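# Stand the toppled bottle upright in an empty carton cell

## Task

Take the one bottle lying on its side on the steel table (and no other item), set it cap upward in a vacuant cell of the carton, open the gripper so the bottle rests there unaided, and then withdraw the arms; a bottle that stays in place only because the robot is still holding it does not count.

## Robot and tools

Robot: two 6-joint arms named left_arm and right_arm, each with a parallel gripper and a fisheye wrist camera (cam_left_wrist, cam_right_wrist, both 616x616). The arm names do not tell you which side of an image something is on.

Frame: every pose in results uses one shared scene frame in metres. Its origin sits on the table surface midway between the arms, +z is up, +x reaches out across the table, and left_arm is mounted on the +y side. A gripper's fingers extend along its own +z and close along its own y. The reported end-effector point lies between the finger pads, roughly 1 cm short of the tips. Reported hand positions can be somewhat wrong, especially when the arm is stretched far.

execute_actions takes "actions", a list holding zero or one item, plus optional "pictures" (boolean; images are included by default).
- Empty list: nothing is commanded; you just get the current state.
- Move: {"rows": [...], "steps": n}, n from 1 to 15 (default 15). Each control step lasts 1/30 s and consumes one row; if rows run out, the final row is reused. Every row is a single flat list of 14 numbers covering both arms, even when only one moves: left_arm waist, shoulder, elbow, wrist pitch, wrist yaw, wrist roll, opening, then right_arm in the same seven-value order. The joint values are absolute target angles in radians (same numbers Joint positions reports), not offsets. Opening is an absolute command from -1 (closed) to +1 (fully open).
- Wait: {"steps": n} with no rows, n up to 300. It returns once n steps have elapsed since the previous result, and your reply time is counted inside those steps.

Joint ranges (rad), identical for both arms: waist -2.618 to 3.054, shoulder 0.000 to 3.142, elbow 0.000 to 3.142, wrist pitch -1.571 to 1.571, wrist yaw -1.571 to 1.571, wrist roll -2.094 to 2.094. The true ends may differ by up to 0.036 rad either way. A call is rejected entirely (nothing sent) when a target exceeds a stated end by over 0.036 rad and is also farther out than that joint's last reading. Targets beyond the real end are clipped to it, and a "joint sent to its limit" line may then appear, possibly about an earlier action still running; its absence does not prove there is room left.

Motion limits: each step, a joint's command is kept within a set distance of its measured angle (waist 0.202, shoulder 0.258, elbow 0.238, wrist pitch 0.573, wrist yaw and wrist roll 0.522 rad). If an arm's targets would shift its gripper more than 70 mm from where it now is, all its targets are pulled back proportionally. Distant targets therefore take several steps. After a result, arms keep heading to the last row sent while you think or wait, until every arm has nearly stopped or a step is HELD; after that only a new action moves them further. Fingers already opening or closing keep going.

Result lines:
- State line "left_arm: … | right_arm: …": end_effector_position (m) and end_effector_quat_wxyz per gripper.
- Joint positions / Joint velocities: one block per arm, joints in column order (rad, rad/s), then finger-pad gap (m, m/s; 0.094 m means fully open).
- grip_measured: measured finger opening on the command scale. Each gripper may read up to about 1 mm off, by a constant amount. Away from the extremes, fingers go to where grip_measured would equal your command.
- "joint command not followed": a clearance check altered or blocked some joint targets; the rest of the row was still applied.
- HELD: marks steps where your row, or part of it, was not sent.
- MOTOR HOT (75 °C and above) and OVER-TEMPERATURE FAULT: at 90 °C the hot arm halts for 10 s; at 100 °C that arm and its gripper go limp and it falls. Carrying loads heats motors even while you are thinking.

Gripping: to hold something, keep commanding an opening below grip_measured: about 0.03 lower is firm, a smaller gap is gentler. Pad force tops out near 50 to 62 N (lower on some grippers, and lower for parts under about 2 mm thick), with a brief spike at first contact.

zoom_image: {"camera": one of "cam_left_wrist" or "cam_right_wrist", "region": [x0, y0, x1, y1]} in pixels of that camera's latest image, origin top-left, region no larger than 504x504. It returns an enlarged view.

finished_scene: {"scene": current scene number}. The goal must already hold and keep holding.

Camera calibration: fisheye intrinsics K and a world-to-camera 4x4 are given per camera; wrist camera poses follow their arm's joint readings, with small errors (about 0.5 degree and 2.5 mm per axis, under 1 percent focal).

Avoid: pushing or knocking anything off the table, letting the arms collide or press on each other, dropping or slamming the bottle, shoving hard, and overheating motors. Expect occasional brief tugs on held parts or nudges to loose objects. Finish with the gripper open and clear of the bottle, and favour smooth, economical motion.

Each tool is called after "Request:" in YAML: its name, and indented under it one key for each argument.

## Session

Request:
execute_actions:
  actions: []

Scene clock: 0.00 s of 5440.00 s.
left_arm: end_effector_position=(+0.3744, +0.3632, +0.1455) grip_measured=+1.000 end_effector_quat_wxyz=(+0.040, +0.101, +0.994, +0.027) | right_arm: end_effector_position=(+0.3104, -0.3515, +0.3319) grip_measured=+1.000 end_effector_quat_wxyz=(+0.641, +0.192, +0.743, +0.002)
Joint positions: left_arm=[-0.07   2.1    2.044 -1.427 -0.04   0.272  0.094] | right_arm=[-0.259  0.573  0.805 -0.412  0.131  0.281  0.094]
Joint velocities: left_arm=[-0.012 -0.007 -0.002 -0.051  0.022 -0.007  0.   ] | right_arm=[ 0.012  0.007  0.002  0.022 -0.125 -0.022  0.   ]
Motor temperatures (°C, as the motors report them): left_arm=[26 23 25 28 23 22] | right_arm=[25 25 26 26 24 23]
camera_calibration (this result's frames):
cam_left_wrist: T_world_to_cam=[[-0.420238, -0.902185, -0.0972784, 0.508626], [-0.821615, 0.332806, 0.462806, 0.146064], [-0.385161, 0.274414, -0.881106, 0.286396], [0, 0, 0, 1]] pos_world=[0.444061, 0.331673, 0.234225]
cam_right_wrist: T_world_to_cam=[[-0.255611, -0.875058, -0.411019, -0.0801079], [-0.459188, 0.484015, -0.7449, 0.585474], [0.85077, -0.00166956, -0.525535, 0.0277664], [0, 0, 0, 1]] pos_world=[0.224743, -0.353431, 0.417786]

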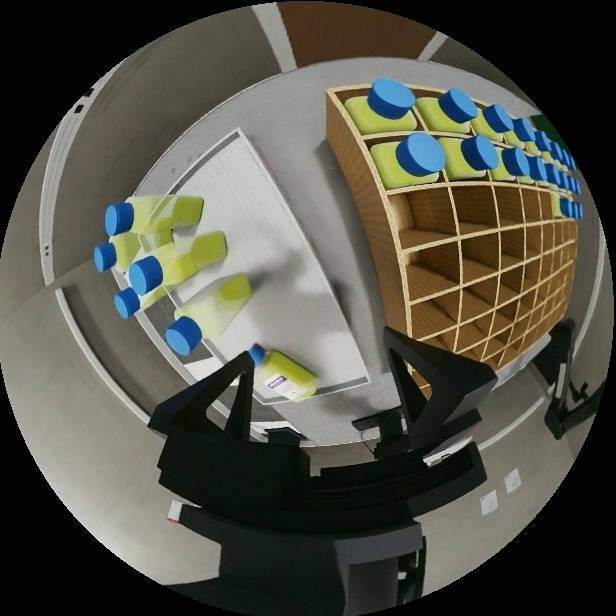

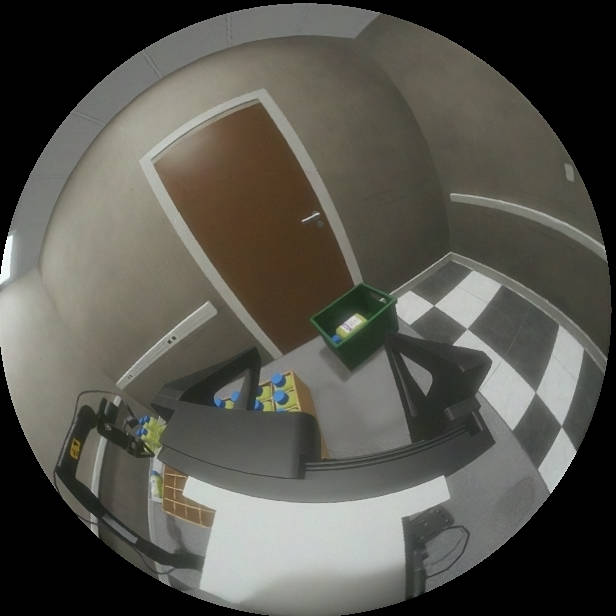

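Request:
execute_actions:
  actions:
    - {"rows":[[-0.07,2.05,2.02,-1.43,-0.03,0.2,1,-0.259,0.573,0.805,-0.412,0.131,0.281,1],[-0.07,2.0,1.98,-1.43,0,0.15,1,-0.259,0.573,0.805,-0.412,0.131,0.281,1],[-0.07,1.95,1.93,-1.43,0,0.1,1,-0.259,0.573,0.805,-0.412,0.131,0.281,1],[-0.07,1.9,1.88,-1.43,0,0.05,1,-0.259,0.573,0.805,-0.412,0.131,0.281,1],[-0.07,1.85,1.83,-1.43,0,0,1,-0.259,0.573,0.805,-0.412,0.131,0.281,1],[-0.06,1.8,1.78,-1.43,0,0,1,-0.259,0.573,0.805,-0.412,0.131,0.281,1],[-0.03,1.77,1.73,-1.43,0,0,1,-0.259,0.573,0.805,-0.412,0.131,0.281,1],[0.01,1.74,1.68,-1.43,0,0,1,-0.259,0.573,0.805,-0.412,0.131,0.281,1],[0.06,1.72,1.64,-1.43,0,0,1,-0.259,0.573,0.805,-0.412,0.131,0.281,1],[0.11,1.71,1.6,-1.42,0,0,1,-0.259,0.573,0.805,-0.412,0.131,0.281,1],[0.16,1.71,1.57,-1.41,0,0,1,-0.259,0.573,0.805,-0.412,0.131,0.281,1],[0.21,1.71,1.552,-1.41,0,0,1,-0.259,0.573,0.805,-0.412,0.131,0.281,1],[0.25,1.71,1.552,-1.41,0,0,1,-0.259,0.573,0.805,-0.412,0.131,0.281,1],[0.29,1.71,1.552,-1.41,0,0,1,-0.259,0.573,0.805,-0.412,0.131,0.281,1],[0.31,1.71,1.552,-1.41,0,0,1,-0.259,0.573,0.805,-0.412,0.131,0.281,1]]}
  pictures: false

Request:
execute_actions:
  actions:
    - {"steps":8}

Request:
zoom_image:
  camera: "cam_left_wrist"
  region: [180,120,460,400]

Scene clock: 12.13 s of 5440.00 s.
left_arm: end_effector_position=(+0.2402, +0.4483, +0.1614) grip_measured=+1.000 end_effector_quat_wxyz=(+0.015, -0.186, +0.982, +0.004) | right_arm: end_effector_position=(+0.3104, -0.3515, +0.3319) grip_measured=+1.000 end_effector_quat_wxyz=(+0.641, +0.192, +0.743, +0.002)
Joint positions: left_arm=[ 0.258  1.699  1.575 -1.416 -0.002  0.023  0.094] | right_arm=[-0.259  0.573  0.805 -0.412  0.131  0.281  0.094]
Joint velocities: left_arm=[ 1.277  0.149 -0.344  0.037 -0.081 -0.11   0.   ] | right_arm=[-0.032  0.022  0.002 -0.037  0.007 -0.051  0.   ]
Motor temperatures (°C, as the motors report them): left_arm=[26 26 26 28 23 22] | right_arm=[25 25 28 29 24 23]
Steps of this call (steps 1 to 90: nothing new was sent; then 8.63 s passed at rest; steps 91 to 105: all 15 steps of this action). Readings (joint positions):
91: left_arm=[-0.070 2.097 2.041 -1.426 -0.040 0.262] | right_arm=[-0.259 0.573 0.805 -0.412 0.131 0.281]
92: left_arm=[-0.070 2.086 2.026 -1.420 -0.036 0.243] | right_arm=[-0.259 0.573 0.805 -0.412 0.131 0.281]
94: left_arm=[-0.070 2.028 1.954 -1.408 -0.027 0.187] | right_arm=[-0.259 0.573 0.805 -0.412 0.131 0.281]
98: left_arm=[-0.059 1.831 1.768 -1.412 -0.013 0.082] | right_arm=[-0.259 0.573 0.805 -0.412 0.131 0.281]
105: the state above

Scene clock: 12.40 s of 5440.00 s.
left_arm: end_effector_position=(+0.2287, +0.4652, +0.1546) grip_measured=+1.000 end_effector_quat_wxyz=(+0.002, -0.223, +0.975, +0.005) | right_arm: end_effector_position=(+0.3104, -0.3515, +0.3319) grip_measured=+1.000 end_effector_quat_wxyz=(+0.641, +0.192, +0.743, +0.002)
Joint positions: left_arm=[ 0.32   1.708  1.558 -1.416 -0.008  0.009  0.094] | right_arm=[-0.259  0.573  0.805 -0.412  0.131  0.281  0.094]
Joint velocities: left_arm=[-0.007 -0.017  0.007 -0.095 -0.007 -0.037  0.   ] | right_arm=[-0.012 -0.017 -0.007  0.007 -0.066  0.007  0.   ]
Motor temperatures (°C, as the motors report them): left_arm=[26 26 26 28 23 22] | right_arm=[25 25 28 29 24 23]
Steps of this call (steps 1 to 8: the robot went on to your last target). Readings (joint positions):
1: left_arm=[0.295 1.704 1.566 -1.416 -0.005 0.018] | right_arm=[-0.259 0.573 0.805 -0.412 0.131 0.281]
2: left_arm=[0.318 1.707 1.561 -1.416 -0.008 0.015] | right_arm=[-0.259 0.573 0.805 -0.412 0.131 0.281]
4: left_arm=[0.328 1.708 1.558 -1.416 -0.008 0.012] | right_arm=[-0.259 0.573 0.805 -0.412 0.131 0.281]
8: the state above
camera_calibration (this result's frames):
cam_left_wrist: T_world_to_cam=[[0.210453, -0.977157, -0.0295584, 0.420405], [-0.836255, -0.195602, 0.512267, 0.229727], [-0.506347, -0.0830898, -0.858318, 0.400795], [0, 0, 0, 1]] pos_world=[0.306576, 0.489039, 0.238754]
cam_right_wrist: T_world_to_cam=[[-0.255611, -0.875058, -0.411019, -0.0801079], [-0.459188, 0.484015, -0.7449, 0.585474], [0.85077, -0.00166956, -0.525535, 0.0277664], [0, 0, 0, 1]] pos_world=[0.224743, -0.353431, 0.417786]

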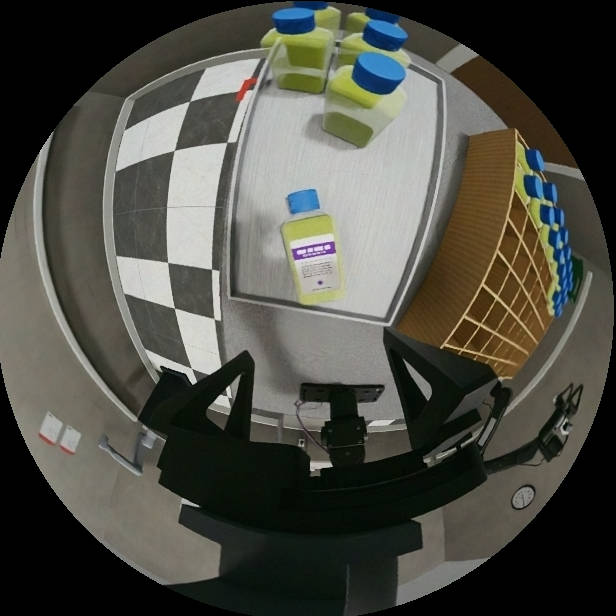

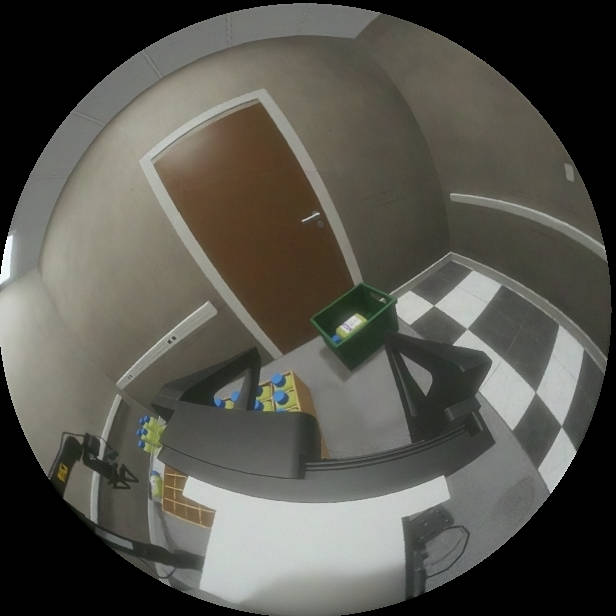

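Region (180, 120, 460, 400) of cam_left_wrist's 616x616 image, scaled by 1.800, with more detail than that image has.

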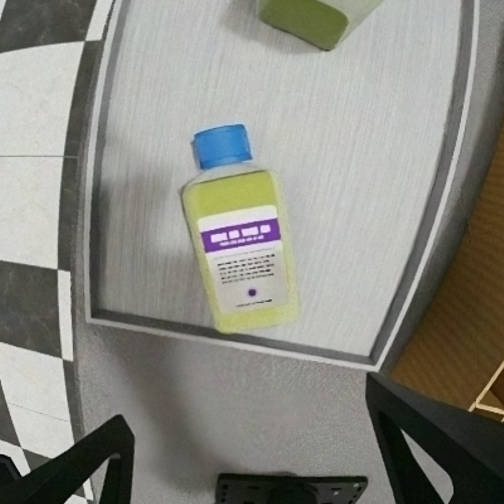

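Request:
execute_actions:
  actions:
    - {"rows":[[0.3,1.73,1.58,-1.43,0,0.03,1,-0.259,0.573,0.805,-0.412,0.131,0.281,1],[0.295,1.76,1.6,-1.45,0,0.03,1,-0.259,0.573,0.805,-0.412,0.131,0.281,1],[0.295,1.79,1.625,-1.47,0,0.03,1,-0.259,0.573,0.805,-0.412,0.131,0.281,1],[0.295,1.83,1.65,-1.49,0,0.03,1,-0.259,0.573,0.805,-0.412,0.131,0.281,1],[0.295,1.87,1.68,-1.51,0,0.03,1,-0.259,0.573,0.805,-0.412,0.131,0.281,1],[0.295,1.91,1.71,-1.53,0,0.03,1,-0.259,0.573,0.805,-0.412,0.131,0.281,1],[0.295,1.95,1.74,-1.54,0,0.03,1,-0.259,0.573,0.805,-0.412,0.131,0.281,1],[0.295,1.99,1.77,-1.54,0,0.03,1,-0.259,0.573,0.805,-0.412,0.131,0.281,1],[0.295,2.03,1.8,-1.54,0,0.03,1,-0.259,0.573,0.805,-0.412,0.131,0.281,1],[0.295,2.06,1.82,-1.54,0,0.03,1,-0.259,0.573,0.805,-0.412,0.131,0.281,1],[0.295,2.08,1.83,-1.54,0,0.03,1,-0.259,0.573,0.805,-0.412,0.131,0.281,1],[0.295,2.1,1.835,-1.54,0,0.03,1,-0.259,0.573,0.805,-0.412,0.131,0.281,1],[0.295,2.11,1.84,-1.54,0,0.03,1,-0.259,0.573,0.805,-0.412,0.131,0.281,1],[0.295,2.12,1.84,-1.54,0,0.03,1,-0.259,0.573,0.805,-0.412,0.131,0.281,1]]}
  pictures: false

Request:
execute_actions:
  actions:
    - {"steps":8}

Scene clock: 24.90 s of 5440.00 s.
left_arm: end_effector_position=(+0.2679, +0.4784, +0.0880) grip_measured=+1.000 end_effector_quat_wxyz=(-0.116, -0.206, +0.971, -0.023) | right_arm: end_effector_position=(+0.3104, -0.3515, +0.3319) grip_measured=+1.000 end_effector_quat_wxyz=(+0.641, +0.192, +0.743, +0.002)
Joint positions: left_arm=[ 0.304  2.113  1.812 -1.507 -0.008  0.023  0.094] | right_arm=[-0.259  0.573  0.805 -0.412  0.131  0.281  0.094]
Joint velocities: left_arm=[ 0.002  0.393  0.002 -0.066 -0.007 -0.022  0.   ] | right_arm=[ 0.002 -0.002 -0.012  0.022  0.051  0.081  0.   ]
Motor temperatures (°C, as the motors report them): left_arm=[26 26 26 28 23 22] | right_arm=[25 25 29 30 24 23]
Steps of this call (steps 1 to 30: the robot went on to your last target; steps 31 to 90: nothing new was sent; then 9.00 s passed at rest; steps 91 to 105: all 15 steps of this action). Readings (joint positions):
91: left_arm=[0.319 1.708 1.558 -1.416 -0.008 0.009] | right_arm=[-0.259 0.573 0.805 -0.412 0.131 0.281]
92: left_arm=[0.317 1.712 1.563 -1.422 -0.008 0.012] | right_arm=[-0.259 0.573 0.805 -0.412 0.131 0.281]
94: left_arm=[0.310 1.744 1.599 -1.448 -0.008 0.016] | right_arm=[-0.259 0.573 0.805 -0.412 0.131 0.281]
98: left_arm=[0.304 1.884 1.714 -1.496 -0.008 0.021] | right_arm=[-0.259 0.573 0.805 -0.412 0.131 0.281]
105: the state above

Scene clock: 25.17 s of 5440.00 s.
left_arm: end_effector_position=(+0.2658, +0.4774, +0.0857) grip_measured=+1.000 end_effector_quat_wxyz=(-0.127, -0.206, +0.970, -0.026) | right_arm: end_effector_position=(+0.3104, -0.3515, +0.3319) grip_measured=+1.000 end_effector_quat_wxyz=(+0.641, +0.192, +0.743, +0.002)
Joint positions: left_arm=[ 0.304  2.129  1.821 -1.524 -0.008  0.023  0.094] | right_arm=[-0.259  0.573  0.805 -0.412  0.131  0.281  0.094]
Joint velocities: left_arm=[ 0.017 -0.002 -0.017 -0.007  0.022 -0.007  0.   ] | right_arm=[ 0.002 -0.007 -0.002  0.022  0.007  0.037  0.   ]
Motor temperatures (°C, as the motors report them): left_arm=[26 26 26 28 23 22] | right_arm=[25 25 29 30 24 23]
Steps of this call (steps 1 to 8: the robot went on to your last target). Readings (joint positions):
1: left_arm=[0.304 2.123 1.812 -1.508 -0.008 0.023] | right_arm=[-0.259 0.573 0.805 -0.412 0.131 0.281]
2: left_arm=[0.304 2.128 1.812 -1.510 -0.008 0.023] | right_arm=[-0.259 0.573 0.805 -0.412 0.131 0.281]
4: left_arm=[0.304 2.129 1.814 -1.517 -0.008 0.023] | right_arm=[-0.259 0.573 0.805 -0.412 0.131 0.281]
8: the state above
camera_calibration (this result's frames):
cam_left_wrist: T_world_to_cam=[[0.18243, -0.982443, 0.0390622, 0.426611], [-0.693237, -0.100351, 0.713689, 0.197682], [-0.697239, -0.157278, -0.699373, 0.434008], [0, 0, 0, 1]] pos_world=[0.361821, 0.507218, 0.145786]
cam_right_wrist: T_world_to_cam=[[-0.255611, -0.875058, -0.411019, -0.0801079], [-0.459188, 0.484015, -0.7449, 0.585474], [0.85077, -0.00166956, -0.525535, 0.0277664], [0, 0, 0, 1]] pos_world=[0.224743, -0.353431, 0.417786]

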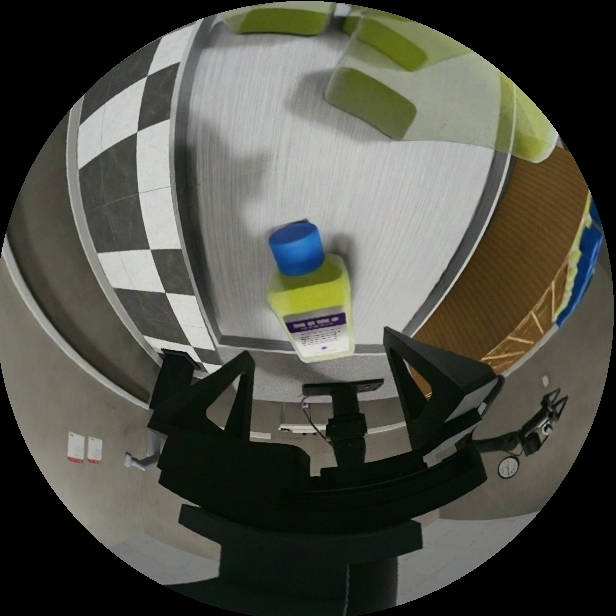

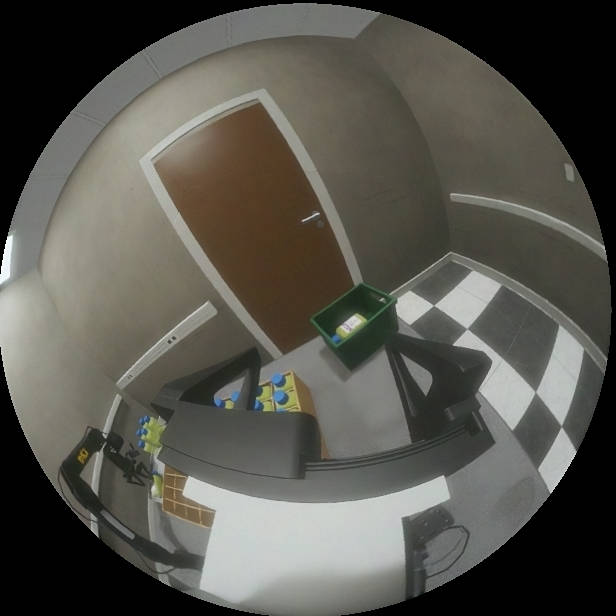

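Request:
execute_actions:
  actions:
    - {"rows":[[0.295,2.13,1.81,-1.5,0,0.03,1,-0.259,0.573,0.805,-0.412,0.131,0.281,1],[0.295,2.133,1.795,-1.48,0,0.03,1,-0.259,0.573,0.805,-0.412,0.131,0.281,1],[0.295,2.136,1.78,-1.46,0,0.03,1,-0.259,0.573,0.805,-0.412,0.131,0.281,1],[0.295,2.139,1.765,-1.44,0,0.03,0.9,-0.259,0.573,0.805,-0.412,0.131,0.281,1],[0.295,2.142,1.75,-1.42,0,0.03,0.8,-0.259,0.573,0.805,-0.412,0.131,0.281,1],[0.295,2.145,1.735,-1.4,0,0.03,0.7,-0.259,0.573,0.805,-0.412,0.131,0.281,1],[0.295,2.147,1.72,-1.39,0,0.03,0.6,-0.259,0.573,0.805,-0.412,0.131,0.281,1],[0.295,2.149,1.71,-1.385,0,0.03,0.5,-0.259,0.573,0.805,-0.412,0.131,0.281,1],[0.295,2.149,1.705,-1.385,0,0.03,0.4,-0.259,0.573,0.805,-0.412,0.131,0.281,1]]}

Scene clock: 31.13 s of 5440.00 s.
left_arm: end_effector_position=(+0.2643, +0.4767, +0.0570) grip_measured=+0.402 end_effector_quat_wxyz=(-0.126, -0.206, +0.970, -0.026) | right_arm: end_effector_position=(+0.3104, -0.3515, +0.3319) grip_measured=+1.000 end_effector_quat_wxyz=(+0.641, +0.192, +0.743, +0.002)
Joint positions: left_arm=[ 0.304  2.134  1.716 -1.411 -0.008  0.024  0.066] | right_arm=[-0.259  0.573  0.805 -0.412  0.131  0.281  0.094]
Joint velocities: left_arm=[ 0.002 -0.007 -0.007  0.125 -0.007  0.007 -0.   ] | right_arm=[-0.002 -0.022 -0.002 -0.11   0.007  0.037  0.   ]
Motor temperatures (°C, as the motors report them): left_arm=[26 27 26 28 23 22] | right_arm=[25 25 29 31 24 23]
Steps of this call (steps 1 to 30: the robot went on to your last target; steps 31 to 90: nothing new was sent; then 2.47 s passed at rest; steps 91 to 105: all 15 steps of this action). Readings (joint positions):
91: left_arm=[0.304 2.129 1.821 -1.528 -0.008 0.023] | right_arm=[-0.259 0.573 0.805 -0.412 0.131 0.281]
92: left_arm=[0.304 2.129 1.819 -1.523 -0.008 0.023] | right_arm=[-0.259 0.573 0.805 -0.412 0.131 0.281]
94: left_arm=[0.304 2.129 1.804 -1.503 -0.008 0.023] | right_arm=[-0.259 0.573 0.805 -0.412 0.131 0.281]
98: left_arm=[0.304 2.129 1.745 -1.447 -0.008 0.024] | right_arm=[-0.259 0.573 0.805 -0.412 0.131 0.281]
105: the state above
camera_calibration (this result's frames):
cam_left_wrist: T_world_to_cam=[[0.181635, -0.982602, 0.0387646, 0.427603], [-0.694596, -0.100293, 0.712375, 0.217442], [-0.696093, -0.156318, -0.700728, 0.412074], [0, 0, 0, 1]] pos_world=[0.360208, 0.506386, 0.117276]
cam_right_wrist: T_world_to_cam=[[-0.255611, -0.875058, -0.411019, -0.0801079], [-0.459188, 0.484015, -0.7449, 0.585474], [0.85077, -0.00166956, -0.525535, 0.0277664], [0, 0, 0, 1]] pos_world=[0.224743, -0.353431, 0.417786]

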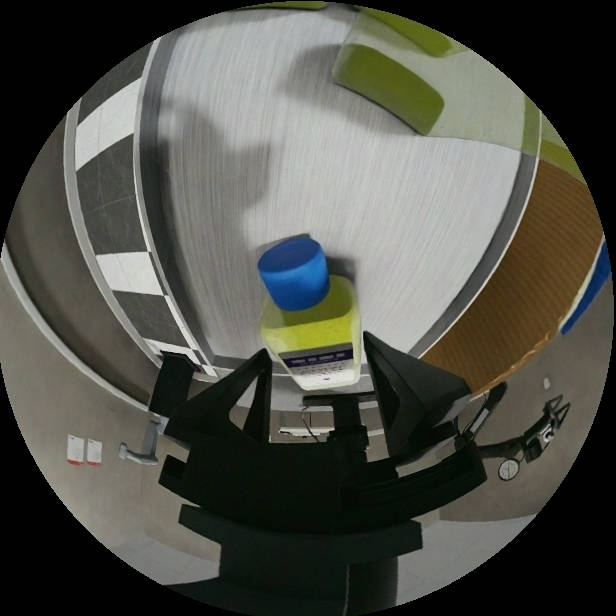

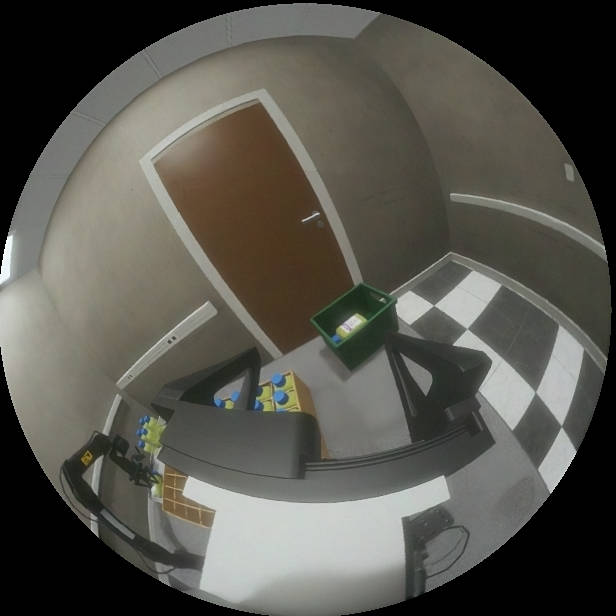

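Request:
execute_actions:
  actions:
    - {"rows":[[0.295,2.16,1.7,-1.37,0,0.03,0.4,-0.259,0.573,0.805,-0.412,0.131,0.281,1],[0.295,2.165,1.695,-1.36,0,0.03,0.4,-0.259,0.573,0.805,-0.412,0.131,0.281,1],[0.295,2.17,1.695,-1.36,0,0.03,0.4,-0.259,0.573,0.805,-0.412,0.131,0.281,1],[0.295,2.17,1.695,-1.36,0,0.03,0.4,-0.259,0.573,0.805,-0.412,0.131,0.281,1],[0.295,2.17,1.695,-1.36,0,0.03,0.35,-0.259,0.573,0.805,-0.412,0.131,0.281,1],[0.295,2.17,1.695,-1.36,0,0.03,0.3,-0.259,0.573,0.805,-0.412,0.131,0.281,1],[0.295,2.17,1.695,-1.36,0,0.03,0.25,-0.259,0.573,0.805,-0.412,0.131,0.281,1],[0.295,2.17,1.695,-1.36,0,0.03,0.2,-0.259,0.573,0.805,-0.412,0.131,0.281,1],[0.295,2.17,1.695,-1.36,0,0.03,0.13,-0.259,0.573,0.805,-0.412,0.131,0.281,1],[0.295,2.17,1.695,-1.36,0,0.03,0.06,-0.259,0.573,0.805,-0.412,0.131,0.281,1],[0.295,2.17,1.695,-1.36,0,0.03,-0.05,-0.259,0.573,0.805,-0.412,0.131,0.281,1]]}

Scene clock: 36.67 s of 5440.00 s.
left_arm: end_effector_position=(+0.2703, +0.4779, +0.0490) grip_measured=+0.120 end_effector_quat_wxyz=(-0.119, -0.205, +0.971, -0.027) | right_arm: end_effector_position=(+0.3104, -0.3515, +0.3319) grip_measured=+1.000 end_effector_quat_wxyz=(+0.641, +0.192, +0.743, +0.002)
Joint positions: left_arm=[ 0.303  2.15   1.711 -1.377 -0.003  0.024  0.053] | right_arm=[-0.259  0.573  0.805 -0.412  0.131  0.281  0.094]
Joint velocities: left_arm=[ 0.012  0.012  0.002 -0.007 -0.037 -0.051 -0.001] | right_arm=[-0.002 -0.002 -0.007 -0.022 -0.037 -0.051  0.   ]
Motor temperatures (°C, as the motors report them): left_arm=[26 27 26 28 23 22] | right_arm=[25 25 29 31 24 23]
Steps of this call (steps 1 to 30: the robot went on to your last target; steps 31 to 90: nothing new was sent; then 2.03 s passed at rest; steps 91 to 105: all 15 steps of this action). Readings (joint positions):
91: left_arm=[0.304 2.134 1.716 -1.399 -0.008 0.024] | right_arm=[-0.259 0.573 0.805 -0.412 0.131 0.281]
92: left_arm=[0.304 2.134 1.716 -1.395 -0.008 0.024] | right_arm=[-0.259 0.573 0.805 -0.412 0.131 0.281]
94: left_arm=[0.304 2.137 1.716 -1.388 -0.008 0.024] | right_arm=[-0.259 0.573 0.805 -0.412 0.131 0.281]
98: left_arm=[0.304 2.149 1.713 -1.379 -0.005 0.024] | right_arm=[-0.259 0.573 0.805 -0.412 0.131 0.281]
105: the state above
camera_calibration (this result's frames):
cam_left_wrist: T_world_to_cam=[[0.180932, -0.982662, 0.0404941, 0.428198], [-0.705571, -0.101009, 0.701404, 0.231265], [-0.685152, -0.155478, -0.711613, 0.408003], [0, 0, 0, 1]] pos_world=[0.365243, 0.507569, 0.110791]
cam_right_wrist: T_world_to_cam=[[-0.255611, -0.875058, -0.411019, -0.0801079], [-0.459188, 0.484015, -0.7449, 0.585474], [0.85077, -0.00166956, -0.525535, 0.0277664], [0, 0, 0, 1]] pos_world=[0.224743, -0.353431, 0.417786]

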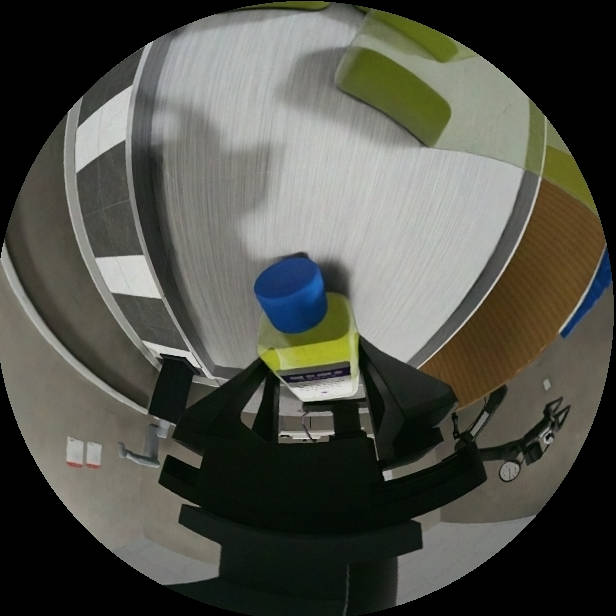

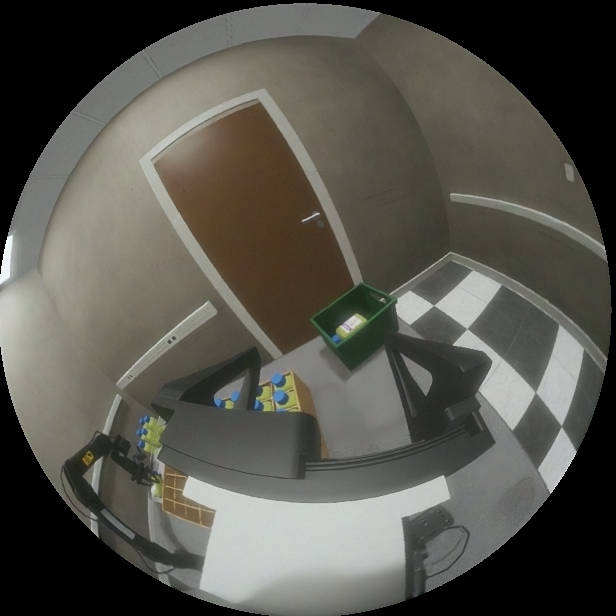

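Request:
execute_actions:
  actions:
    - {"rows":[[0.3,2.13,1.71,-1.39,0,0.03,0.06,-0.259,0.573,0.805,-0.412,0.131,0.281,1],[0.3,2.11,1.71,-1.41,0,0.03,0.06,-0.259,0.573,0.805,-0.412,0.131,0.281,1],[0.3,2.09,1.71,-1.43,0,0.03,0.06,-0.259,0.573,0.805,-0.412,0.131,0.281,1],[0.3,2.06,1.705,-1.455,0,0.03,0.06,-0.259,0.573,0.805,-0.412,0.131,0.281,1],[0.3,2.03,1.7,-1.48,0,0.03,0.06,-0.259,0.573,0.805,-0.412,0.131,0.281,1],[0.3,2.0,1.695,-1.5,0,0.03,0.06,-0.259,0.573,0.805,-0.412,0.131,0.281,1],[0.3,1.97,1.69,-1.52,0,0.03,0.06,-0.259,0.573,0.805,-0.412,0.131,0.281,1],[0.3,1.94,1.68,-1.53,0,0.03,0.06,-0.259,0.573,0.805,-0.412,0.131,0.281,1],[0.3,1.91,1.67,-1.53,0,0.03,0.06,-0.259,0.573,0.805,-0.412,0.131,0.281,1],[0.3,1.88,1.66,-1.53,0,0.03,0.06,-0.259,0.573,0.805,-0.412,0.131,0.281,1],[0.3,1.84,1.62,-1.49,0,0.03,0.06,-0.259,0.573,0.805,-0.412,0.131,0.281,1],[0.3,1.8,1.58,-1.45,0,0.03,0.06,-0.259,0.573,0.805,-0.412,0.131,0.281,1],[0.3,1.76,1.54,-1.4,0,0.03,0.06,-0.259,0.573,0.805,-0.412,0.131,0.281,1],[0.3,1.72,1.5,-1.35,0,0.03,0.06,-0.259,0.573,0.805,-0.412,0.131,0.281,1],[0.3,1.68,1.46,-1.3,0,0.03,0.06,-0.259,0.573,0.805,-0.412,0.131,0.281,1]]}
  pictures: false

Request:
execute_actions:
  actions:
    - {"rows":[[0.3,1.64,1.42,-1.25,0,0.03,0.06,-0.259,0.573,0.805,-0.412,0.131,0.281,1],[0.3,1.6,1.38,-1.2,0,0.03,0.06,-0.259,0.573,0.805,-0.412,0.131,0.281,1],[0.3,1.56,1.34,-1.15,0,0.03,0.06,-0.259,0.573,0.805,-0.412,0.131,0.281,1],[0.3,1.52,1.3,-1.1,0,0.03,0.06,-0.259,0.573,0.805,-0.412,0.131,0.281,1],[0.3,1.48,1.26,-1.05,0,0.03,0.06,-0.259,0.573,0.805,-0.412,0.131,0.281,1],[0.3,1.44,1.22,-1.0,0,0.03,0.06,-0.259,0.573,0.805,-0.412,0.131,0.281,1],[0.3,1.4,1.18,-0.95,0,0.03,0.06,-0.259,0.573,0.805,-0.412,0.131,0.281,1],[0.3,1.36,1.14,-0.9,0,0.03,0.06,-0.259,0.573,0.805,-0.412,0.131,0.281,1],[0.3,1.32,1.1,-0.85,0,0.03,0.06,-0.259,0.573,0.805,-0.412,0.131,0.281,1],[0.3,1.28,1.06,-0.8,0,0.03,0.06,-0.259,0.573,0.805,-0.412,0.131,0.281,1],[0.3,1.25,1.02,-0.75,0,0.03,0.06,-0.259,0.573,0.805,-0.412,0.131,0.281,1],[0.3,1.22,0.98,-0.7,0,0.03,0.06,-0.259,0.573,0.805,-0.412,0.131,0.281,1],[0.3,1.19,0.94,-0.64,0,0.03,0.06,-0.259,0.573,0.805,-0.412,0.131,0.281,1],[0.3,1.17,0.91,-0.58,0,0.03,0.06,-0.259,0.573,0.805,-0.412,0.131,0.281,1],[0.3,1.15,0.88,-0.52,0,0.03,0.06,-0.259,0.573,0.805,-0.412,0.131,0.281,1]]}
  pictures: false

Request:
execute_actions:
  actions:
    - {"rows":[[0.3,1.15,0.85,-0.46,0,0.03,0.06,-0.259,0.573,0.805,-0.412,0.131,0.281,1],[0.3,1.15,0.82,-0.4,0,0.03,0.06,-0.259,0.573,0.805,-0.412,0.131,0.281,1],[0.3,1.15,0.79,-0.34,0,0.03,0.06,-0.259,0.573,0.805,-0.412,0.131,0.281,1],[0.3,1.15,0.76,-0.28,0,0.03,0.06,-0.259,0.573,0.805,-0.412,0.131,0.281,1],[0.3,1.15,0.73,-0.22,0,0.03,0.06,-0.259,0.573,0.805,-0.412,0.131,0.281,1],[0.3,1.15,0.7,-0.16,0,0.03,0.06,-0.259,0.573,0.805,-0.412,0.131,0.281,1],[0.3,1.15,0.67,-0.1,0,0.03,0.06,-0.259,0.573,0.805,-0.412,0.131,0.281,1],[0.3,1.15,0.64,-0.04,0,0.03,0.06,-0.259,0.573,0.805,-0.412,0.131,0.281,1],[0.3,1.15,0.61,0.02,0,0.03,0.06,-0.259,0.573,0.805,-0.412,0.131,0.281,1],[0.3,1.15,0.58,0.08,0,0.03,0.06,-0.259,0.573,0.805,-0.412,0.131,0.281,1],[0.3,1.15,0.55,0.14,0,0.03,0.06,-0.259,0.573,0.805,-0.412,0.131,0.281,1],[0.3,1.15,0.52,0.2,0,0.03,0.06,-0.259,0.573,0.805,-0.412,0.131,0.281,1],[0.3,1.15,0.49,0.26,0,0.03,0.06,-0.259,0.573,0.805,-0.412,0.131,0.281,1],[0.3,1.15,0.46,0.32,0,0.03,0.06,-0.259,0.573,0.805,-0.412,0.131,0.281,1],[0.3,1.15,0.43,0.38,0,0.03,0.06,-0.259,0.573,0.805,-0.412,0.131,0.281,1]]}
  pictures: false

Request:
execute_actions:
  actions:
    - {"rows":[[0.3,1.16,0.41,0.44,0,0.03,0.06,-0.259,0.573,0.805,-0.412,0.131,0.281,1],[0.3,1.17,0.39,0.5,0,0.03,0.06,-0.259,0.573,0.805,-0.412,0.131,0.281,1],[0.3,1.18,0.37,0.56,0,0.03,0.06,-0.259,0.573,0.805,-0.412,0.131,0.281,1],[0.3,1.19,0.35,0.62,0,0.03,0.06,-0.259,0.573,0.805,-0.412,0.131,0.281,1],[0.3,1.2,0.33,0.68,0,0.03,0.06,-0.259,0.573,0.805,-0.412,0.131,0.281,1],[0.3,1.21,0.32,0.74,0,0.03,0.06,-0.259,0.573,0.805,-0.412,0.131,0.281,1],[0.3,1.22,0.31,0.8,0,0.03,0.06,-0.259,0.573,0.805,-0.412,0.131,0.281,1],[0.3,1.23,0.3,0.84,0,0.03,0.06,-0.259,0.573,0.805,-0.412,0.131,0.281,1],[0.3,1.245,0.29,0.84,0,0.03,0.06,-0.259,0.573,0.805,-0.412,0.131,0.281,1],[0.3,1.26,0.28,0.84,0,0.03,0.06,-0.259,0.573,0.805,-0.412,0.131,0.281,1],[0.3,1.275,0.27,0.84,0,0.03,0.06,-0.259,0.573,0.805,-0.412,0.131,0.281,1],[0.3,1.29,0.26,0.84,0,0.03,0.06,-0.259,0.573,0.805,-0.412,0.131,0.281,1],[0.3,1.3,0.25,0.84,0,0.03,0.06,-0.259,0.573,0.805,-0.412,0.131,0.281,1],[0.3,1.309,0.245,0.84,0,0.03,0.06,-0.259,0.573,0.805,-0.412,0.131,0.281,1]]}
  pictures: false

Request:
execute_actions:
  actions:
    - {"steps":8}

Scene clock: 64.30 s of 5440.00 s.
left_arm: end_effector_position=(+0.2310, +0.4594, +0.1380) grip_measured=+0.120 end_effector_quat_wxyz=(-0.023, -0.207, +0.978, -0.004) | right_arm: end_effector_position=(+0.3104, -0.3515, +0.3319) grip_measured=+1.000 end_effector_quat_wxyz=(+0.641, +0.192, +0.743, +0.002)
Joint positions: left_arm=[ 0.303  1.752  1.543 -1.408 -0.003  0.024  0.053] | right_arm=[-0.259  0.573  0.805 -0.412  0.131  0.281  0.094]
Joint velocities: left_arm=[ 0.012 -1.228 -1.17   0.579 -0.007  0.081 -0.   ] | right_arm=[ 0.002  0.012  0.002 -0.007  0.007 -0.022  0.   ]
Motor temperatures (°C, as the motors report them): left_arm=[26 28 26 27 23 22] | right_arm=[25 25 29 33 24 23]
Steps of this call (steps 1 to 15: the robot went on to your last target; steps 16 to 90: nothing new was sent; then 24.13 s passed at rest; steps 91 to 105: all 15 steps of this action). Readings (joint positions):
91: left_arm=[0.303 2.150 1.711 -1.377 -0.003 0.024] | right_arm=[-0.259 0.573 0.805 -0.412 0.131 0.281]
92: left_arm=[0.303 2.148 1.711 -1.378 -0.003 0.024] | right_arm=[-0.259 0.573 0.805 -0.412 0.131 0.281]
94: left_arm=[0.303 2.138 1.711 -1.385 -0.003 0.024] | right_arm=[-0.259 0.573 0.805 -0.412 0.131 0.281]
98: left_arm=[0.303 2.047 1.692 -1.430 -0.003 0.024] | right_arm=[-0.259 0.573 0.805 -0.412 0.131 0.281]
105: the state above

Scene clock: 64.80 s of 5440.00 s.
left_arm: end_effector_position=(+0.2278, +0.4579, +0.1450) grip_measured=+0.120 end_effector_quat_wxyz=(+0.256, -0.200, +0.944, +0.062) | right_arm: end_effector_position=(+0.3104, -0.3515, +0.3319) grip_measured=+1.000 end_effector_quat_wxyz=(+0.641, +0.192, +0.743, +0.002)
Joint positions: left_arm=[ 0.303  1.206  0.941 -0.771 -0.003  0.024  0.053] | right_arm=[-0.259  0.573  0.805 -0.412  0.131  0.281  0.094]
Joint velocities: left_arm=[ 0.002 -0.706 -0.984  1.414 -0.022 -0.081 -0.001] | right_arm=[ 0.002  0.002  0.007 -0.022 -0.007 -0.051  0.   ]
Motor temperatures (°C, as the motors report them): left_arm=[26 28 26 27 23 22] | right_arm=[25 25 29 33 24 23]
Steps of this call (steps 1 to 15: all 15 steps of this action). Readings (joint positions):
1: left_arm=[0.303 1.711 1.503 -1.383 -0.003 0.024] | right_arm=[-0.259 0.573 0.805 -0.412 0.131 0.281]
2: left_arm=[0.303 1.673 1.461 -1.354 -0.003 0.024] | right_arm=[-0.259 0.573 0.805 -0.412 0.131 0.281]
4: left_arm=[0.303 1.601 1.376 -1.281 -0.003 0.024] | right_arm=[-0.259 0.573 0.805 -0.412 0.131 0.281]
8: left_arm=[0.303 1.456 1.209 -1.109 -0.003 0.024] | right_arm=[-0.259 0.573 0.805 -0.412 0.131 0.281]
15: the state above

Scene clock: 65.30 s of 5440.00 s.
left_arm: end_effector_position=(+0.2697, +0.4777, +0.1144) grip_measured=+0.120 end_effector_quat_wxyz=(+0.458, -0.183, +0.863, +0.110) | right_arm: end_effector_position=(+0.3104, -0.3515, +0.3319) grip_measured=+1.000 end_effector_quat_wxyz=(+0.641, +0.192, +0.743, +0.002)
Joint positions: left_arm=[ 0.303  1.169  0.482  0.098 -0.003  0.024  0.053] | right_arm=[-0.259  0.573  0.805 -0.412  0.131  0.281  0.094]
Joint velocities: left_arm=[-0.012  0.012 -0.857  1.663 -0.007 -0.037  0.   ] | right_arm=[ 0.012 -0.002 -0.012  0.022 -0.125 -0.022  0.   ]
Motor temperatures (°C, as the motors report them): left_arm=[26 28 26 27 23 22] | right_arm=[25 25 29 33 24 23]
Steps of this call (steps 1 to 15: all 15 steps of this action). Readings (joint positions):
1: left_arm=[0.303 1.186 0.908 -0.719 -0.003 0.024] | right_arm=[-0.259 0.573 0.805 -0.412 0.131 0.281]
2: left_arm=[0.303 1.175 0.878 -0.664 -0.003 0.024] | right_arm=[-0.259 0.573 0.805 -0.412 0.131 0.281]
4: left_arm=[0.303 1.169 0.819 -0.546 -0.003 0.024] | right_arm=[-0.259 0.573 0.805 -0.412 0.131 0.281]
8: left_arm=[0.303 1.169 0.694 -0.311 -0.003 0.024] | right_arm=[-0.259 0.573 0.805 -0.412 0.131 0.281]
15: the state above

Scene clock: 65.80 s of 5440.00 s.
left_arm: end_effector_position=(+0.2826, +0.4838, +0.1308) grip_measured=+0.120 end_effector_quat_wxyz=(+0.594, -0.165, +0.775, +0.142) | right_arm: end_effector_position=(+0.3104, -0.3515, +0.3319) grip_measured=+1.000 end_effector_quat_wxyz=(+0.641, +0.192, +0.743, +0.002)
Joint positions: left_arm=[ 0.303  1.286  0.263  0.766 -0.003  0.024  0.053] | right_arm=[-0.259  0.573  0.805 -0.412  0.131  0.281  0.094]
Joint velocities: left_arm=[ 0.007  0.281 -0.232  0.081 -0.095  0.022 -0.001] | right_arm=[ 0.002 -0.012 -0.002 -0.007 -0.007 -0.022  0.   ]
Motor temperatures (°C, as the motors report them): left_arm=[26 27 26 28 23 22] | right_arm=[25 25 29 33 24 23]
Steps of this call (steps 1 to 15: all 15 steps of this action). Readings (joint positions):
1: left_arm=[0.303 1.169 0.454 0.156 -0.003 0.024] | right_arm=[-0.259 0.573 0.805 -0.412 0.131 0.281]
2: left_arm=[0.303 1.169 0.427 0.211 -0.003 0.024] | right_arm=[-0.259 0.573 0.805 -0.412 0.131 0.281]
4: left_arm=[0.303 1.171 0.381 0.324 -0.003 0.024] | right_arm=[-0.259 0.573 0.805 -0.412 0.131 0.281]
8: left_arm=[0.303 1.204 0.319 0.560 -0.003 0.024] | right_arm=[-0.259 0.573 0.805 -0.412 0.131 0.281]
15: the state above

Scene clock: 66.07 s of 5440.00 s.
left_arm: end_effector_position=(+0.2800, +0.4825, +0.1228) grip_measured=+0.120 end_effector_quat_wxyz=(+0.589, -0.165, +0.778, +0.141) | right_arm: end_effector_position=(+0.3104, -0.3515, +0.3319) grip_measured=+1.000 end_effector_quat_wxyz=(+0.641, +0.192, +0.743, +0.002)
Joint positions: left_arm=[ 0.303  1.303  0.245  0.788 -0.003  0.025  0.053] | right_arm=[-0.259  0.573  0.805 -0.412  0.131  0.281  0.094]
Joint velocities: left_arm=[ 0.007 -0.007 -0.002  0.154 -0.022 -0.007  0.001] | right_arm=[ 0.007  0.002  0.002 -0.051 -0.022 -0.066  0.   ]
Motor temperatures (°C, as the motors report them): left_arm=[26 27 26 28 23 22] | right_arm=[25 25 29 33 24 23]
Steps of this call (steps 1 to 8: the robot went on to your last target). Readings (joint positions):
1: left_arm=[0.303 1.294 0.256 0.770 -0.003 0.024] | right_arm=[-0.259 0.573 0.805 -0.412 0.131 0.281]
2: left_arm=[0.303 1.299 0.250 0.771 -0.003 0.024] | right_arm=[-0.259 0.573 0.805 -0.412 0.131 0.281]
4: left_arm=[0.303 1.302 0.245 0.772 -0.003 0.025] | right_arm=[-0.259 0.573 0.805 -0.412 0.131 0.281]
8: the state above
camera_calibration (this result's frames):
cam_left_wrist: T_world_to_cam=[[0.369764, -0.893364, -0.255296, 0.368331], [-0.739712, -0.116784, -0.662713, 0.371513], [0.562229, 0.433893, -0.704014, -0.166652], [0, 0, 0, 1]] pos_world=[0.232314, 0.44475, 0.222915]
cam_right_wrist: T_world_to_cam=[[-0.255611, -0.875058, -0.411019, -0.0801079], [-0.459188, 0.484015, -0.7449, 0.585474], [0.85077, -0.00166956, -0.525535, 0.0277664], [0, 0, 0, 1]] pos_world=[0.224743, -0.353431, 0.417786]

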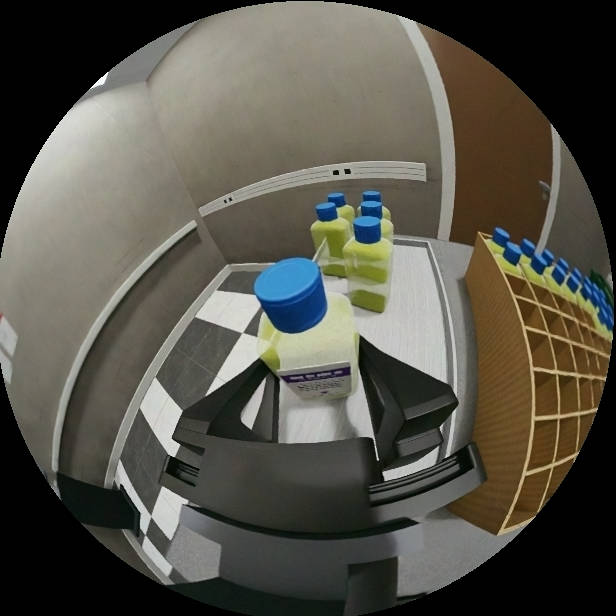

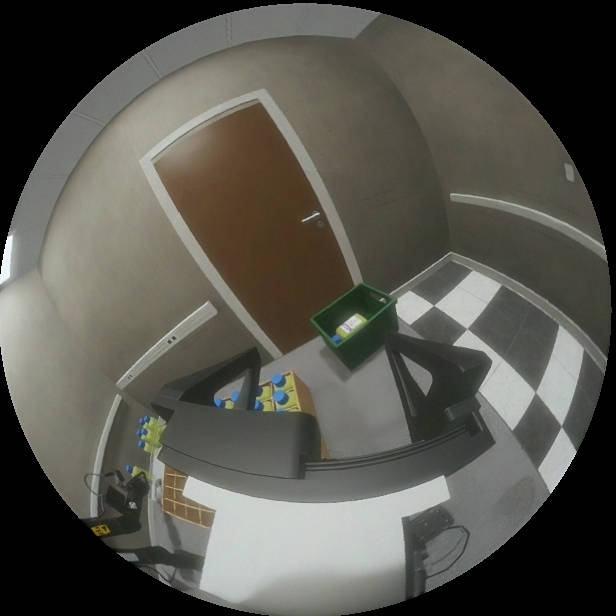

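Request:
execute_actions:
  actions:
    - {"rows":[[0.28,1.32,0.24,0.88,0,0.03,0.06,-0.259,0.573,0.805,-0.412,0.131,0.281,1],[0.26,1.335,0.236,0.92,0,0.03,0.06,-0.259,0.573,0.805,-0.412,0.131,0.281,1],[0.24,1.35,0.232,0.95,0,0.03,0.06,-0.259,0.573,0.805,-0.412,0.131,0.281,1],[0.22,1.365,0.228,0.98,0,0.03,0.06,-0.259,0.573,0.805,-0.412,0.131,0.281,1],[0.2,1.38,0.224,1.0,0,0.03,0.06,-0.259,0.573,0.805,-0.412,0.131,0.281,1],[0.2,1.395,0.22,1.02,0,0.03,0.06,-0.259,0.573,0.805,-0.412,0.131,0.281,1],[0.2,1.41,0.216,1.04,0,0.03,0.06,-0.259,0.573,0.805,-0.412,0.131,0.281,1],[0.2,1.425,0.212,1.06,0,0.03,0.06,-0.259,0.573,0.805,-0.412,0.131,0.281,1],[0.2,1.44,0.208,1.08,0,0.03,0.06,-0.259,0.573,0.805,-0.412,0.131,0.281,1],[0.2,1.455,0.204,1.1,0,0.03,0.06,-0.259,0.573,0.805,-0.412,0.131,0.281,1],[0.2,1.47,0.2,1.12,0,0.03,0.06,-0.259,0.573,0.805,-0.412,0.131,0.281,1],[0.2,1.485,0.196,1.12,0,0.03,0.06,-0.259,0.573,0.805,-0.412,0.131,0.281,1],[0.2,1.5,0.192,1.12,0,0.03,0.06,-0.259,0.573,0.805,-0.412,0.131,0.281,1],[0.2,1.51,0.19,1.12,0,0.03,0.06,-0.259,0.573,0.805,-0.412,0.131,0.281,1],[0.2,1.52,0.189,1.12,0,0.03,0.06,-0.259,0.573,0.805,-0.412,0.131,0.281,1]]}
  pictures: false

Request:
execute_actions:
  actions:
    - {"steps":10}

Scene clock: 73.23 s of 5440.00 s.
left_arm: end_effector_position=(+0.2970, +0.4512, +0.1038) grip_measured=+0.120 end_effector_quat_wxyz=(+0.607, -0.126, +0.777, +0.113) | right_arm: end_effector_position=(+0.3104, -0.3515, +0.3319) grip_measured=+1.000 end_effector_quat_wxyz=(+0.641, +0.192, +0.743, +0.002)
Joint positions: left_arm=[0.207 1.49  0.2   1.049 0.    0.025 0.053] | right_arm=[-0.259  0.573  0.805 -0.412  0.131  0.281  0.094]
Joint velocities: left_arm=[-0.002  0.33  -0.085  0.11  -0.051 -0.066 -0.   ] | right_arm=[ 0.002  0.002 -0.017  0.11   0.081 -0.007  0.   ]
Motor temperatures (°C, as the motors report them): left_arm=[26 26 26 30 23 22] | right_arm=[25 25 29 33 24 23]
Steps of this call (steps 1 to 30: the robot went on to your last target; steps 31 to 90: nothing new was sent; then 3.67 s passed at rest; steps 91 to 105: all 15 steps of this action). Readings (joint positions):
91: left_arm=[0.302 1.303 0.245 0.804 -0.003 0.025] | right_arm=[-0.259 0.573 0.805 -0.412 0.131 0.281]
92: left_arm=[0.296 1.306 0.244 0.816 -0.004 0.025] | right_arm=[-0.259 0.573 0.805 -0.412 0.131 0.281]
94: left_arm=[0.267 1.326 0.242 0.858 -0.005 0.025] | right_arm=[-0.259 0.573 0.805 -0.412 0.131 0.281]
98: left_arm=[0.209 1.387 0.229 0.945 -0.000 0.025] | right_arm=[-0.259 0.573 0.805 -0.412 0.131 0.281]
105: the state above

Scene clock: 73.57 s of 5440.00 s.
left_arm: end_effector_position=(+0.2963, +0.4510, +0.1003) grip_measured=+0.120 end_effector_quat_wxyz=(+0.606, -0.126, +0.777, +0.113) | right_arm: end_effector_position=(+0.3104, -0.3515, +0.3319) grip_measured=+1.000 end_effector_quat_wxyz=(+0.641, +0.192, +0.743, +0.002)
Joint positions: left_arm=[0.207 1.511 0.193 1.075 0.    0.025 0.053] | right_arm=[-0.259  0.573  0.805 -0.412  0.131  0.281  0.094]
Joint velocities: left_arm=[-0.017 -0.012 -0.002 -0.007 -0.022 -0.051 -0.   ] | right_arm=[-0.007 -0.002 -0.012  0.037 -0.11   0.037  0.   ]
Motor temperatures (°C, as the motors report them): left_arm=[26 26 26 30 23 22] | right_arm=[25 25 29 33 24 23]
Steps of this call (steps 1 to 10: the robot went on to your last target). Readings (joint positions):
1: left_arm=[0.207 1.500 0.198 1.053 0.000 0.025] | right_arm=[-0.259 0.573 0.805 -0.412 0.131 0.281]
2: left_arm=[0.207 1.506 0.196 1.055 0.000 0.025] | right_arm=[-0.259 0.573 0.805 -0.412 0.131 0.281]
4: left_arm=[0.207 1.511 0.194 1.057 0.000 0.025] | right_arm=[-0.259 0.573 0.805 -0.412 0.131 0.281]
8: left_arm=[0.207 1.511 0.193 1.070 0.000 0.025] | right_arm=[-0.259 0.573 0.805 -0.412 0.131 0.281]
10: the state above
camera_calibration (this result's frames):
cam_left_wrist: T_world_to_cam=[[0.286586, -0.923253, -0.255876, 0.36651], [-0.730075, -0.037515, -0.682337, 0.328276], [0.62037, 0.382357, -0.684795, -0.173921], [0, 0, 0, 1]] pos_world=[0.242524, 0.417197, 0.198676]
cam_right_wrist: T_world_to_cam=[[-0.255611, -0.875058, -0.411019, -0.0801079], [-0.459188, 0.484015, -0.7449, 0.585474], [0.85077, -0.00166956, -0.525535, 0.0277664], [0, 0, 0, 1]] pos_world=[0.224743, -0.353431, 0.417786]

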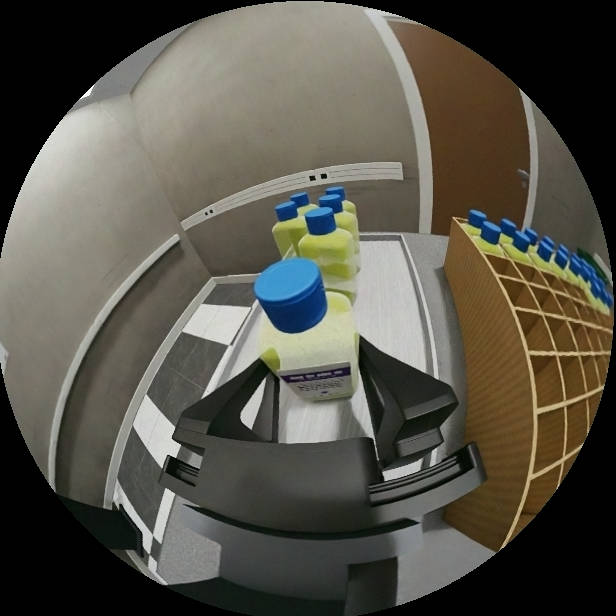

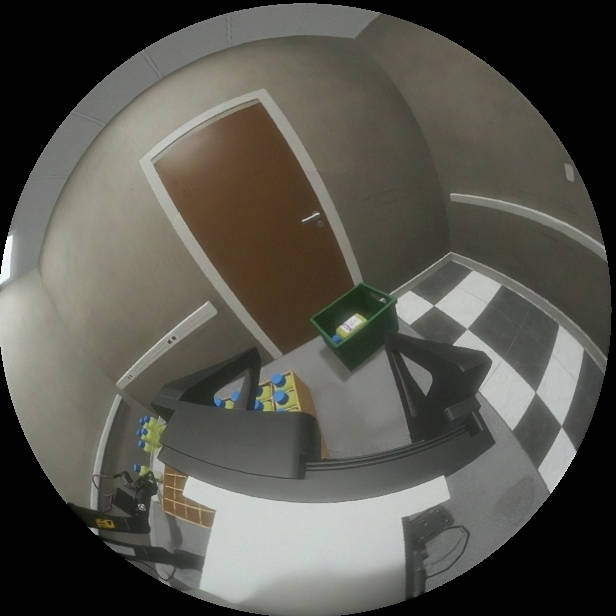

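Request:
execute_actions:
  actions:
    - {"rows":[[0.2,1.53,0.188,1.15,0,0.03,0.06,-0.259,0.573,0.805,-0.412,0.131,0.281,1],[0.2,1.54,0.187,1.17,0,0.03,0.06,-0.259,0.573,0.805,-0.412,0.131,0.281,1],[0.2,1.55,0.186,1.18,0,0.03,0.06,-0.259,0.573,0.805,-0.412,0.131,0.281,1],[0.2,1.56,0.185,1.19,0,0.03,0.06,-0.259,0.573,0.805,-0.412,0.131,0.281,1],[0.2,1.57,0.184,1.2,0,0.03,0.06,-0.259,0.573,0.805,-0.412,0.131,0.281,1],[0.2,1.58,0.183,1.21,0,0.03,0.06,-0.259,0.573,0.805,-0.412,0.131,0.281,1],[0.2,1.59,0.182,1.22,0,0.03,0.06,-0.259,0.573,0.805,-0.412,0.131,0.281,1],[0.2,1.6,0.181,1.23,0,0.03,0.06,-0.259,0.573,0.805,-0.412,0.131,0.281,1],[0.2,1.61,0.18,1.23,0,0.03,0.06,-0.259,0.573,0.805,-0.412,0.131,0.281,1],[0.2,1.62,0.18,1.23,0,0.03,0.06,-0.259,0.573,0.805,-0.412,0.131,0.281,1]]}
  pictures: false

Request:
execute_actions:
  actions:
    - {"steps":6}
  pictures: false

Scene clock: 78.37 s of 5440.00 s.
left_arm: end_effector_position=(+0.2996, +0.4521, +0.0919) grip_measured=+0.120 end_effector_quat_wxyz=(+0.609, -0.125, +0.775, +0.114) | right_arm: end_effector_position=(+0.3104, -0.3515, +0.3319) grip_measured=+1.000 end_effector_quat_wxyz=(+0.641, +0.192, +0.743, +0.002)
Joint positions: left_arm=[0.207 1.608 0.191 1.182 0.    0.025 0.053] | right_arm=[-0.259  0.573  0.805 -0.412  0.131  0.281  0.094]
Joint velocities: left_arm=[-0.017 -0.002 -0.051  0.095 -0.007 -0.051  0.001] | right_arm=[ 0.002  0.002  0.012 -0.022 -0.022 -0.095  0.   ]
Motor temperatures (°C, as the motors report them): left_arm=[26 26 26 31 23 22] | right_arm=[25 25 29 33 24 23]
Steps of this call (steps 1 to 30: the robot went on to your last target; steps 31 to 90: nothing new was sent; then 1.30 s passed at rest; steps 91 to 105: all 15 steps of this action). Readings (joint positions):
91: left_arm=[0.207 1.511 0.193 1.083 0.000 0.025] | right_arm=[-0.259 0.573 0.805 -0.412 0.131 0.281]
92: left_arm=[0.207 1.514 0.193 1.090 0.000 0.025] | right_arm=[-0.259 0.573 0.805 -0.412 0.131 0.281]
94: left_arm=[0.207 1.528 0.193 1.115 0.000 0.025] | right_arm=[-0.259 0.573 0.805 -0.412 0.131 0.281]
98: left_arm=[0.207 1.569 0.193 1.153 0.000 0.025] | right_arm=[-0.259 0.573 0.805 -0.412 0.131 0.281]
105: the state above

Scene clock: 78.57 s of 5440.00 s.
left_arm: end_effector_position=(+0.2992, +0.4520, +0.0925) grip_measured=+0.120 end_effector_quat_wxyz=(+0.610, -0.125, +0.774, +0.114) | right_arm: end_effector_position=(+0.3104, -0.3515, +0.3319) grip_measured=+1.000 end_effector_quat_wxyz=(+0.641, +0.192, +0.743, +0.002)
Joint positions: left_arm=[0.207 1.608 0.189 1.188 0.    0.025 0.053] | right_arm=[-0.259  0.573  0.805 -0.412  0.131  0.281  0.094]
Joint velocities: left_arm=[ 0.012 -0.007 -0.002 -0.037  0.066 -0.066  0.   ] | right_arm=[-0.002 -0.002  0.012 -0.066 -0.022 -0.007  0.   ]
Motor temperatures (°C, as the motors report them): left_arm=[26 26 26 31 23 22] | right_arm=[25 25 29 33 24 23]
Steps of this call (steps 1 to 6: the robot went on to your last target). Readings (joint positions):
1: left_arm=[0.207 1.608 0.190 1.184 0.000 0.025] | right_arm=[-0.259 0.573 0.805 -0.412 0.131 0.281]
2: left_arm=[0.207 1.608 0.190 1.185 0.000 0.025] | right_arm=[-0.259 0.573 0.805 -0.412 0.131 0.281]
4: left_arm=[0.207 1.608 0.189 1.187 0.000 0.025] | right_arm=[-0.259 0.573 0.805 -0.412 0.131 0.281]
6: the state above

Request:
execute_actions:
  actions:
    - {"rows":[[0.2,1.63,0.178,1.24,0,0.03,0.06,-0.259,0.573,0.805,-0.412,0.131,0.281,1],[0.2,1.64,0.176,1.25,0,0.03,0.06,-0.259,0.573,0.805,-0.412,0.131,0.281,1],[0.2,1.65,0.174,1.26,0,0.03,0.06,-0.259,0.573,0.805,-0.412,0.131,0.281,1],[0.2,1.66,0.172,1.27,0,0.03,0.06,-0.259,0.573,0.805,-0.412,0.131,0.281,1],[0.2,1.67,0.17,1.28,0,0.03,0.06,-0.259,0.573,0.805,-0.412,0.131,0.281,1],[0.2,1.68,0.168,1.29,0,0.03,0.06,-0.259,0.573,0.805,-0.412,0.131,0.281,1],[0.2,1.69,0.166,1.29,0,0.03,0.06,-0.259,0.573,0.805,-0.412,0.131,0.281,1]]}

Scene clock: 83.73 s of 5440.00 s.
left_arm: end_effector_position=(+0.2999, +0.4523, +0.0906) grip_measured=+0.120 end_effector_quat_wxyz=(+0.619, -0.124, +0.767, +0.116) | right_arm: end_effector_position=(+0.3104, -0.3515, +0.3319) grip_measured=+1.000 end_effector_quat_wxyz=(+0.641, +0.192, +0.743, +0.002)
Joint positions: left_arm=[0.207 1.669 0.18  1.281 0.    0.025 0.053] | right_arm=[-0.259  0.573  0.805 -0.412  0.131  0.281  0.094]
Joint velocities: left_arm=[-0.012  0.002 -0.012 -0.007  0.022 -0.007 -0.002] | right_arm=[ 0.007  0.002 -0.012  0.007 -0.081  0.007  0.   ]
Motor temperatures (°C, as the motors report them): left_arm=[26 25 26 32 23 22] | right_arm=[25 25 29 34 24 23]
Steps of this call (steps 1 to 15: the robot went on to your last target; steps 16 to 90: nothing new was sent; then 1.67 s passed at rest; steps 91 to 105: all 15 steps of this action). Readings (joint positions):
91: left_arm=[0.207 1.608 0.189 1.191 0.000 0.025] | right_arm=[-0.259 0.573 0.805 -0.412 0.131 0.281]
92: left_arm=[0.207 1.611 0.189 1.195 0.000 0.025] | right_arm=[-0.259 0.573 0.805 -0.412 0.131 0.281]
94: left_arm=[0.207 1.626 0.189 1.211 0.000 0.025] | right_arm=[-0.259 0.573 0.805 -0.412 0.131 0.281]
98: left_arm=[0.207 1.660 0.184 1.261 0.000 0.025] | right_arm=[-0.259 0.573 0.805 -0.412 0.131 0.281]
105: the state above
camera_calibration (this result's frames):
cam_left_wrist: T_world_to_cam=[[0.294875, -0.920273, -0.25719, 0.360497], [-0.707646, -0.0294515, -0.705953, 0.316171], [0.642095, 0.390167, -0.659912, -0.195563], [0, 0, 0, 1]] pos_world=[0.243006, 0.41737, 0.186864]
cam_right_wrist: T_world_to_cam=[[-0.255611, -0.875058, -0.411019, -0.0801079], [-0.459188, 0.484015, -0.7449, 0.585474], [0.85077, -0.00166956, -0.525535, 0.0277664], [0, 0, 0, 1]] pos_world=[0.224743, -0.353431, 0.417786]

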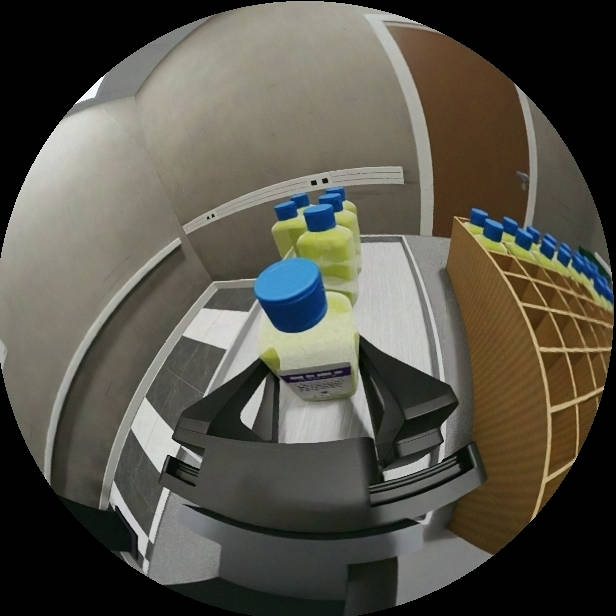

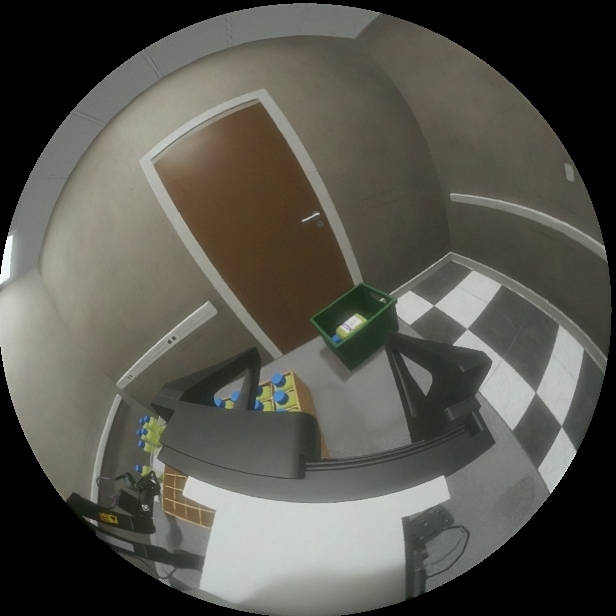

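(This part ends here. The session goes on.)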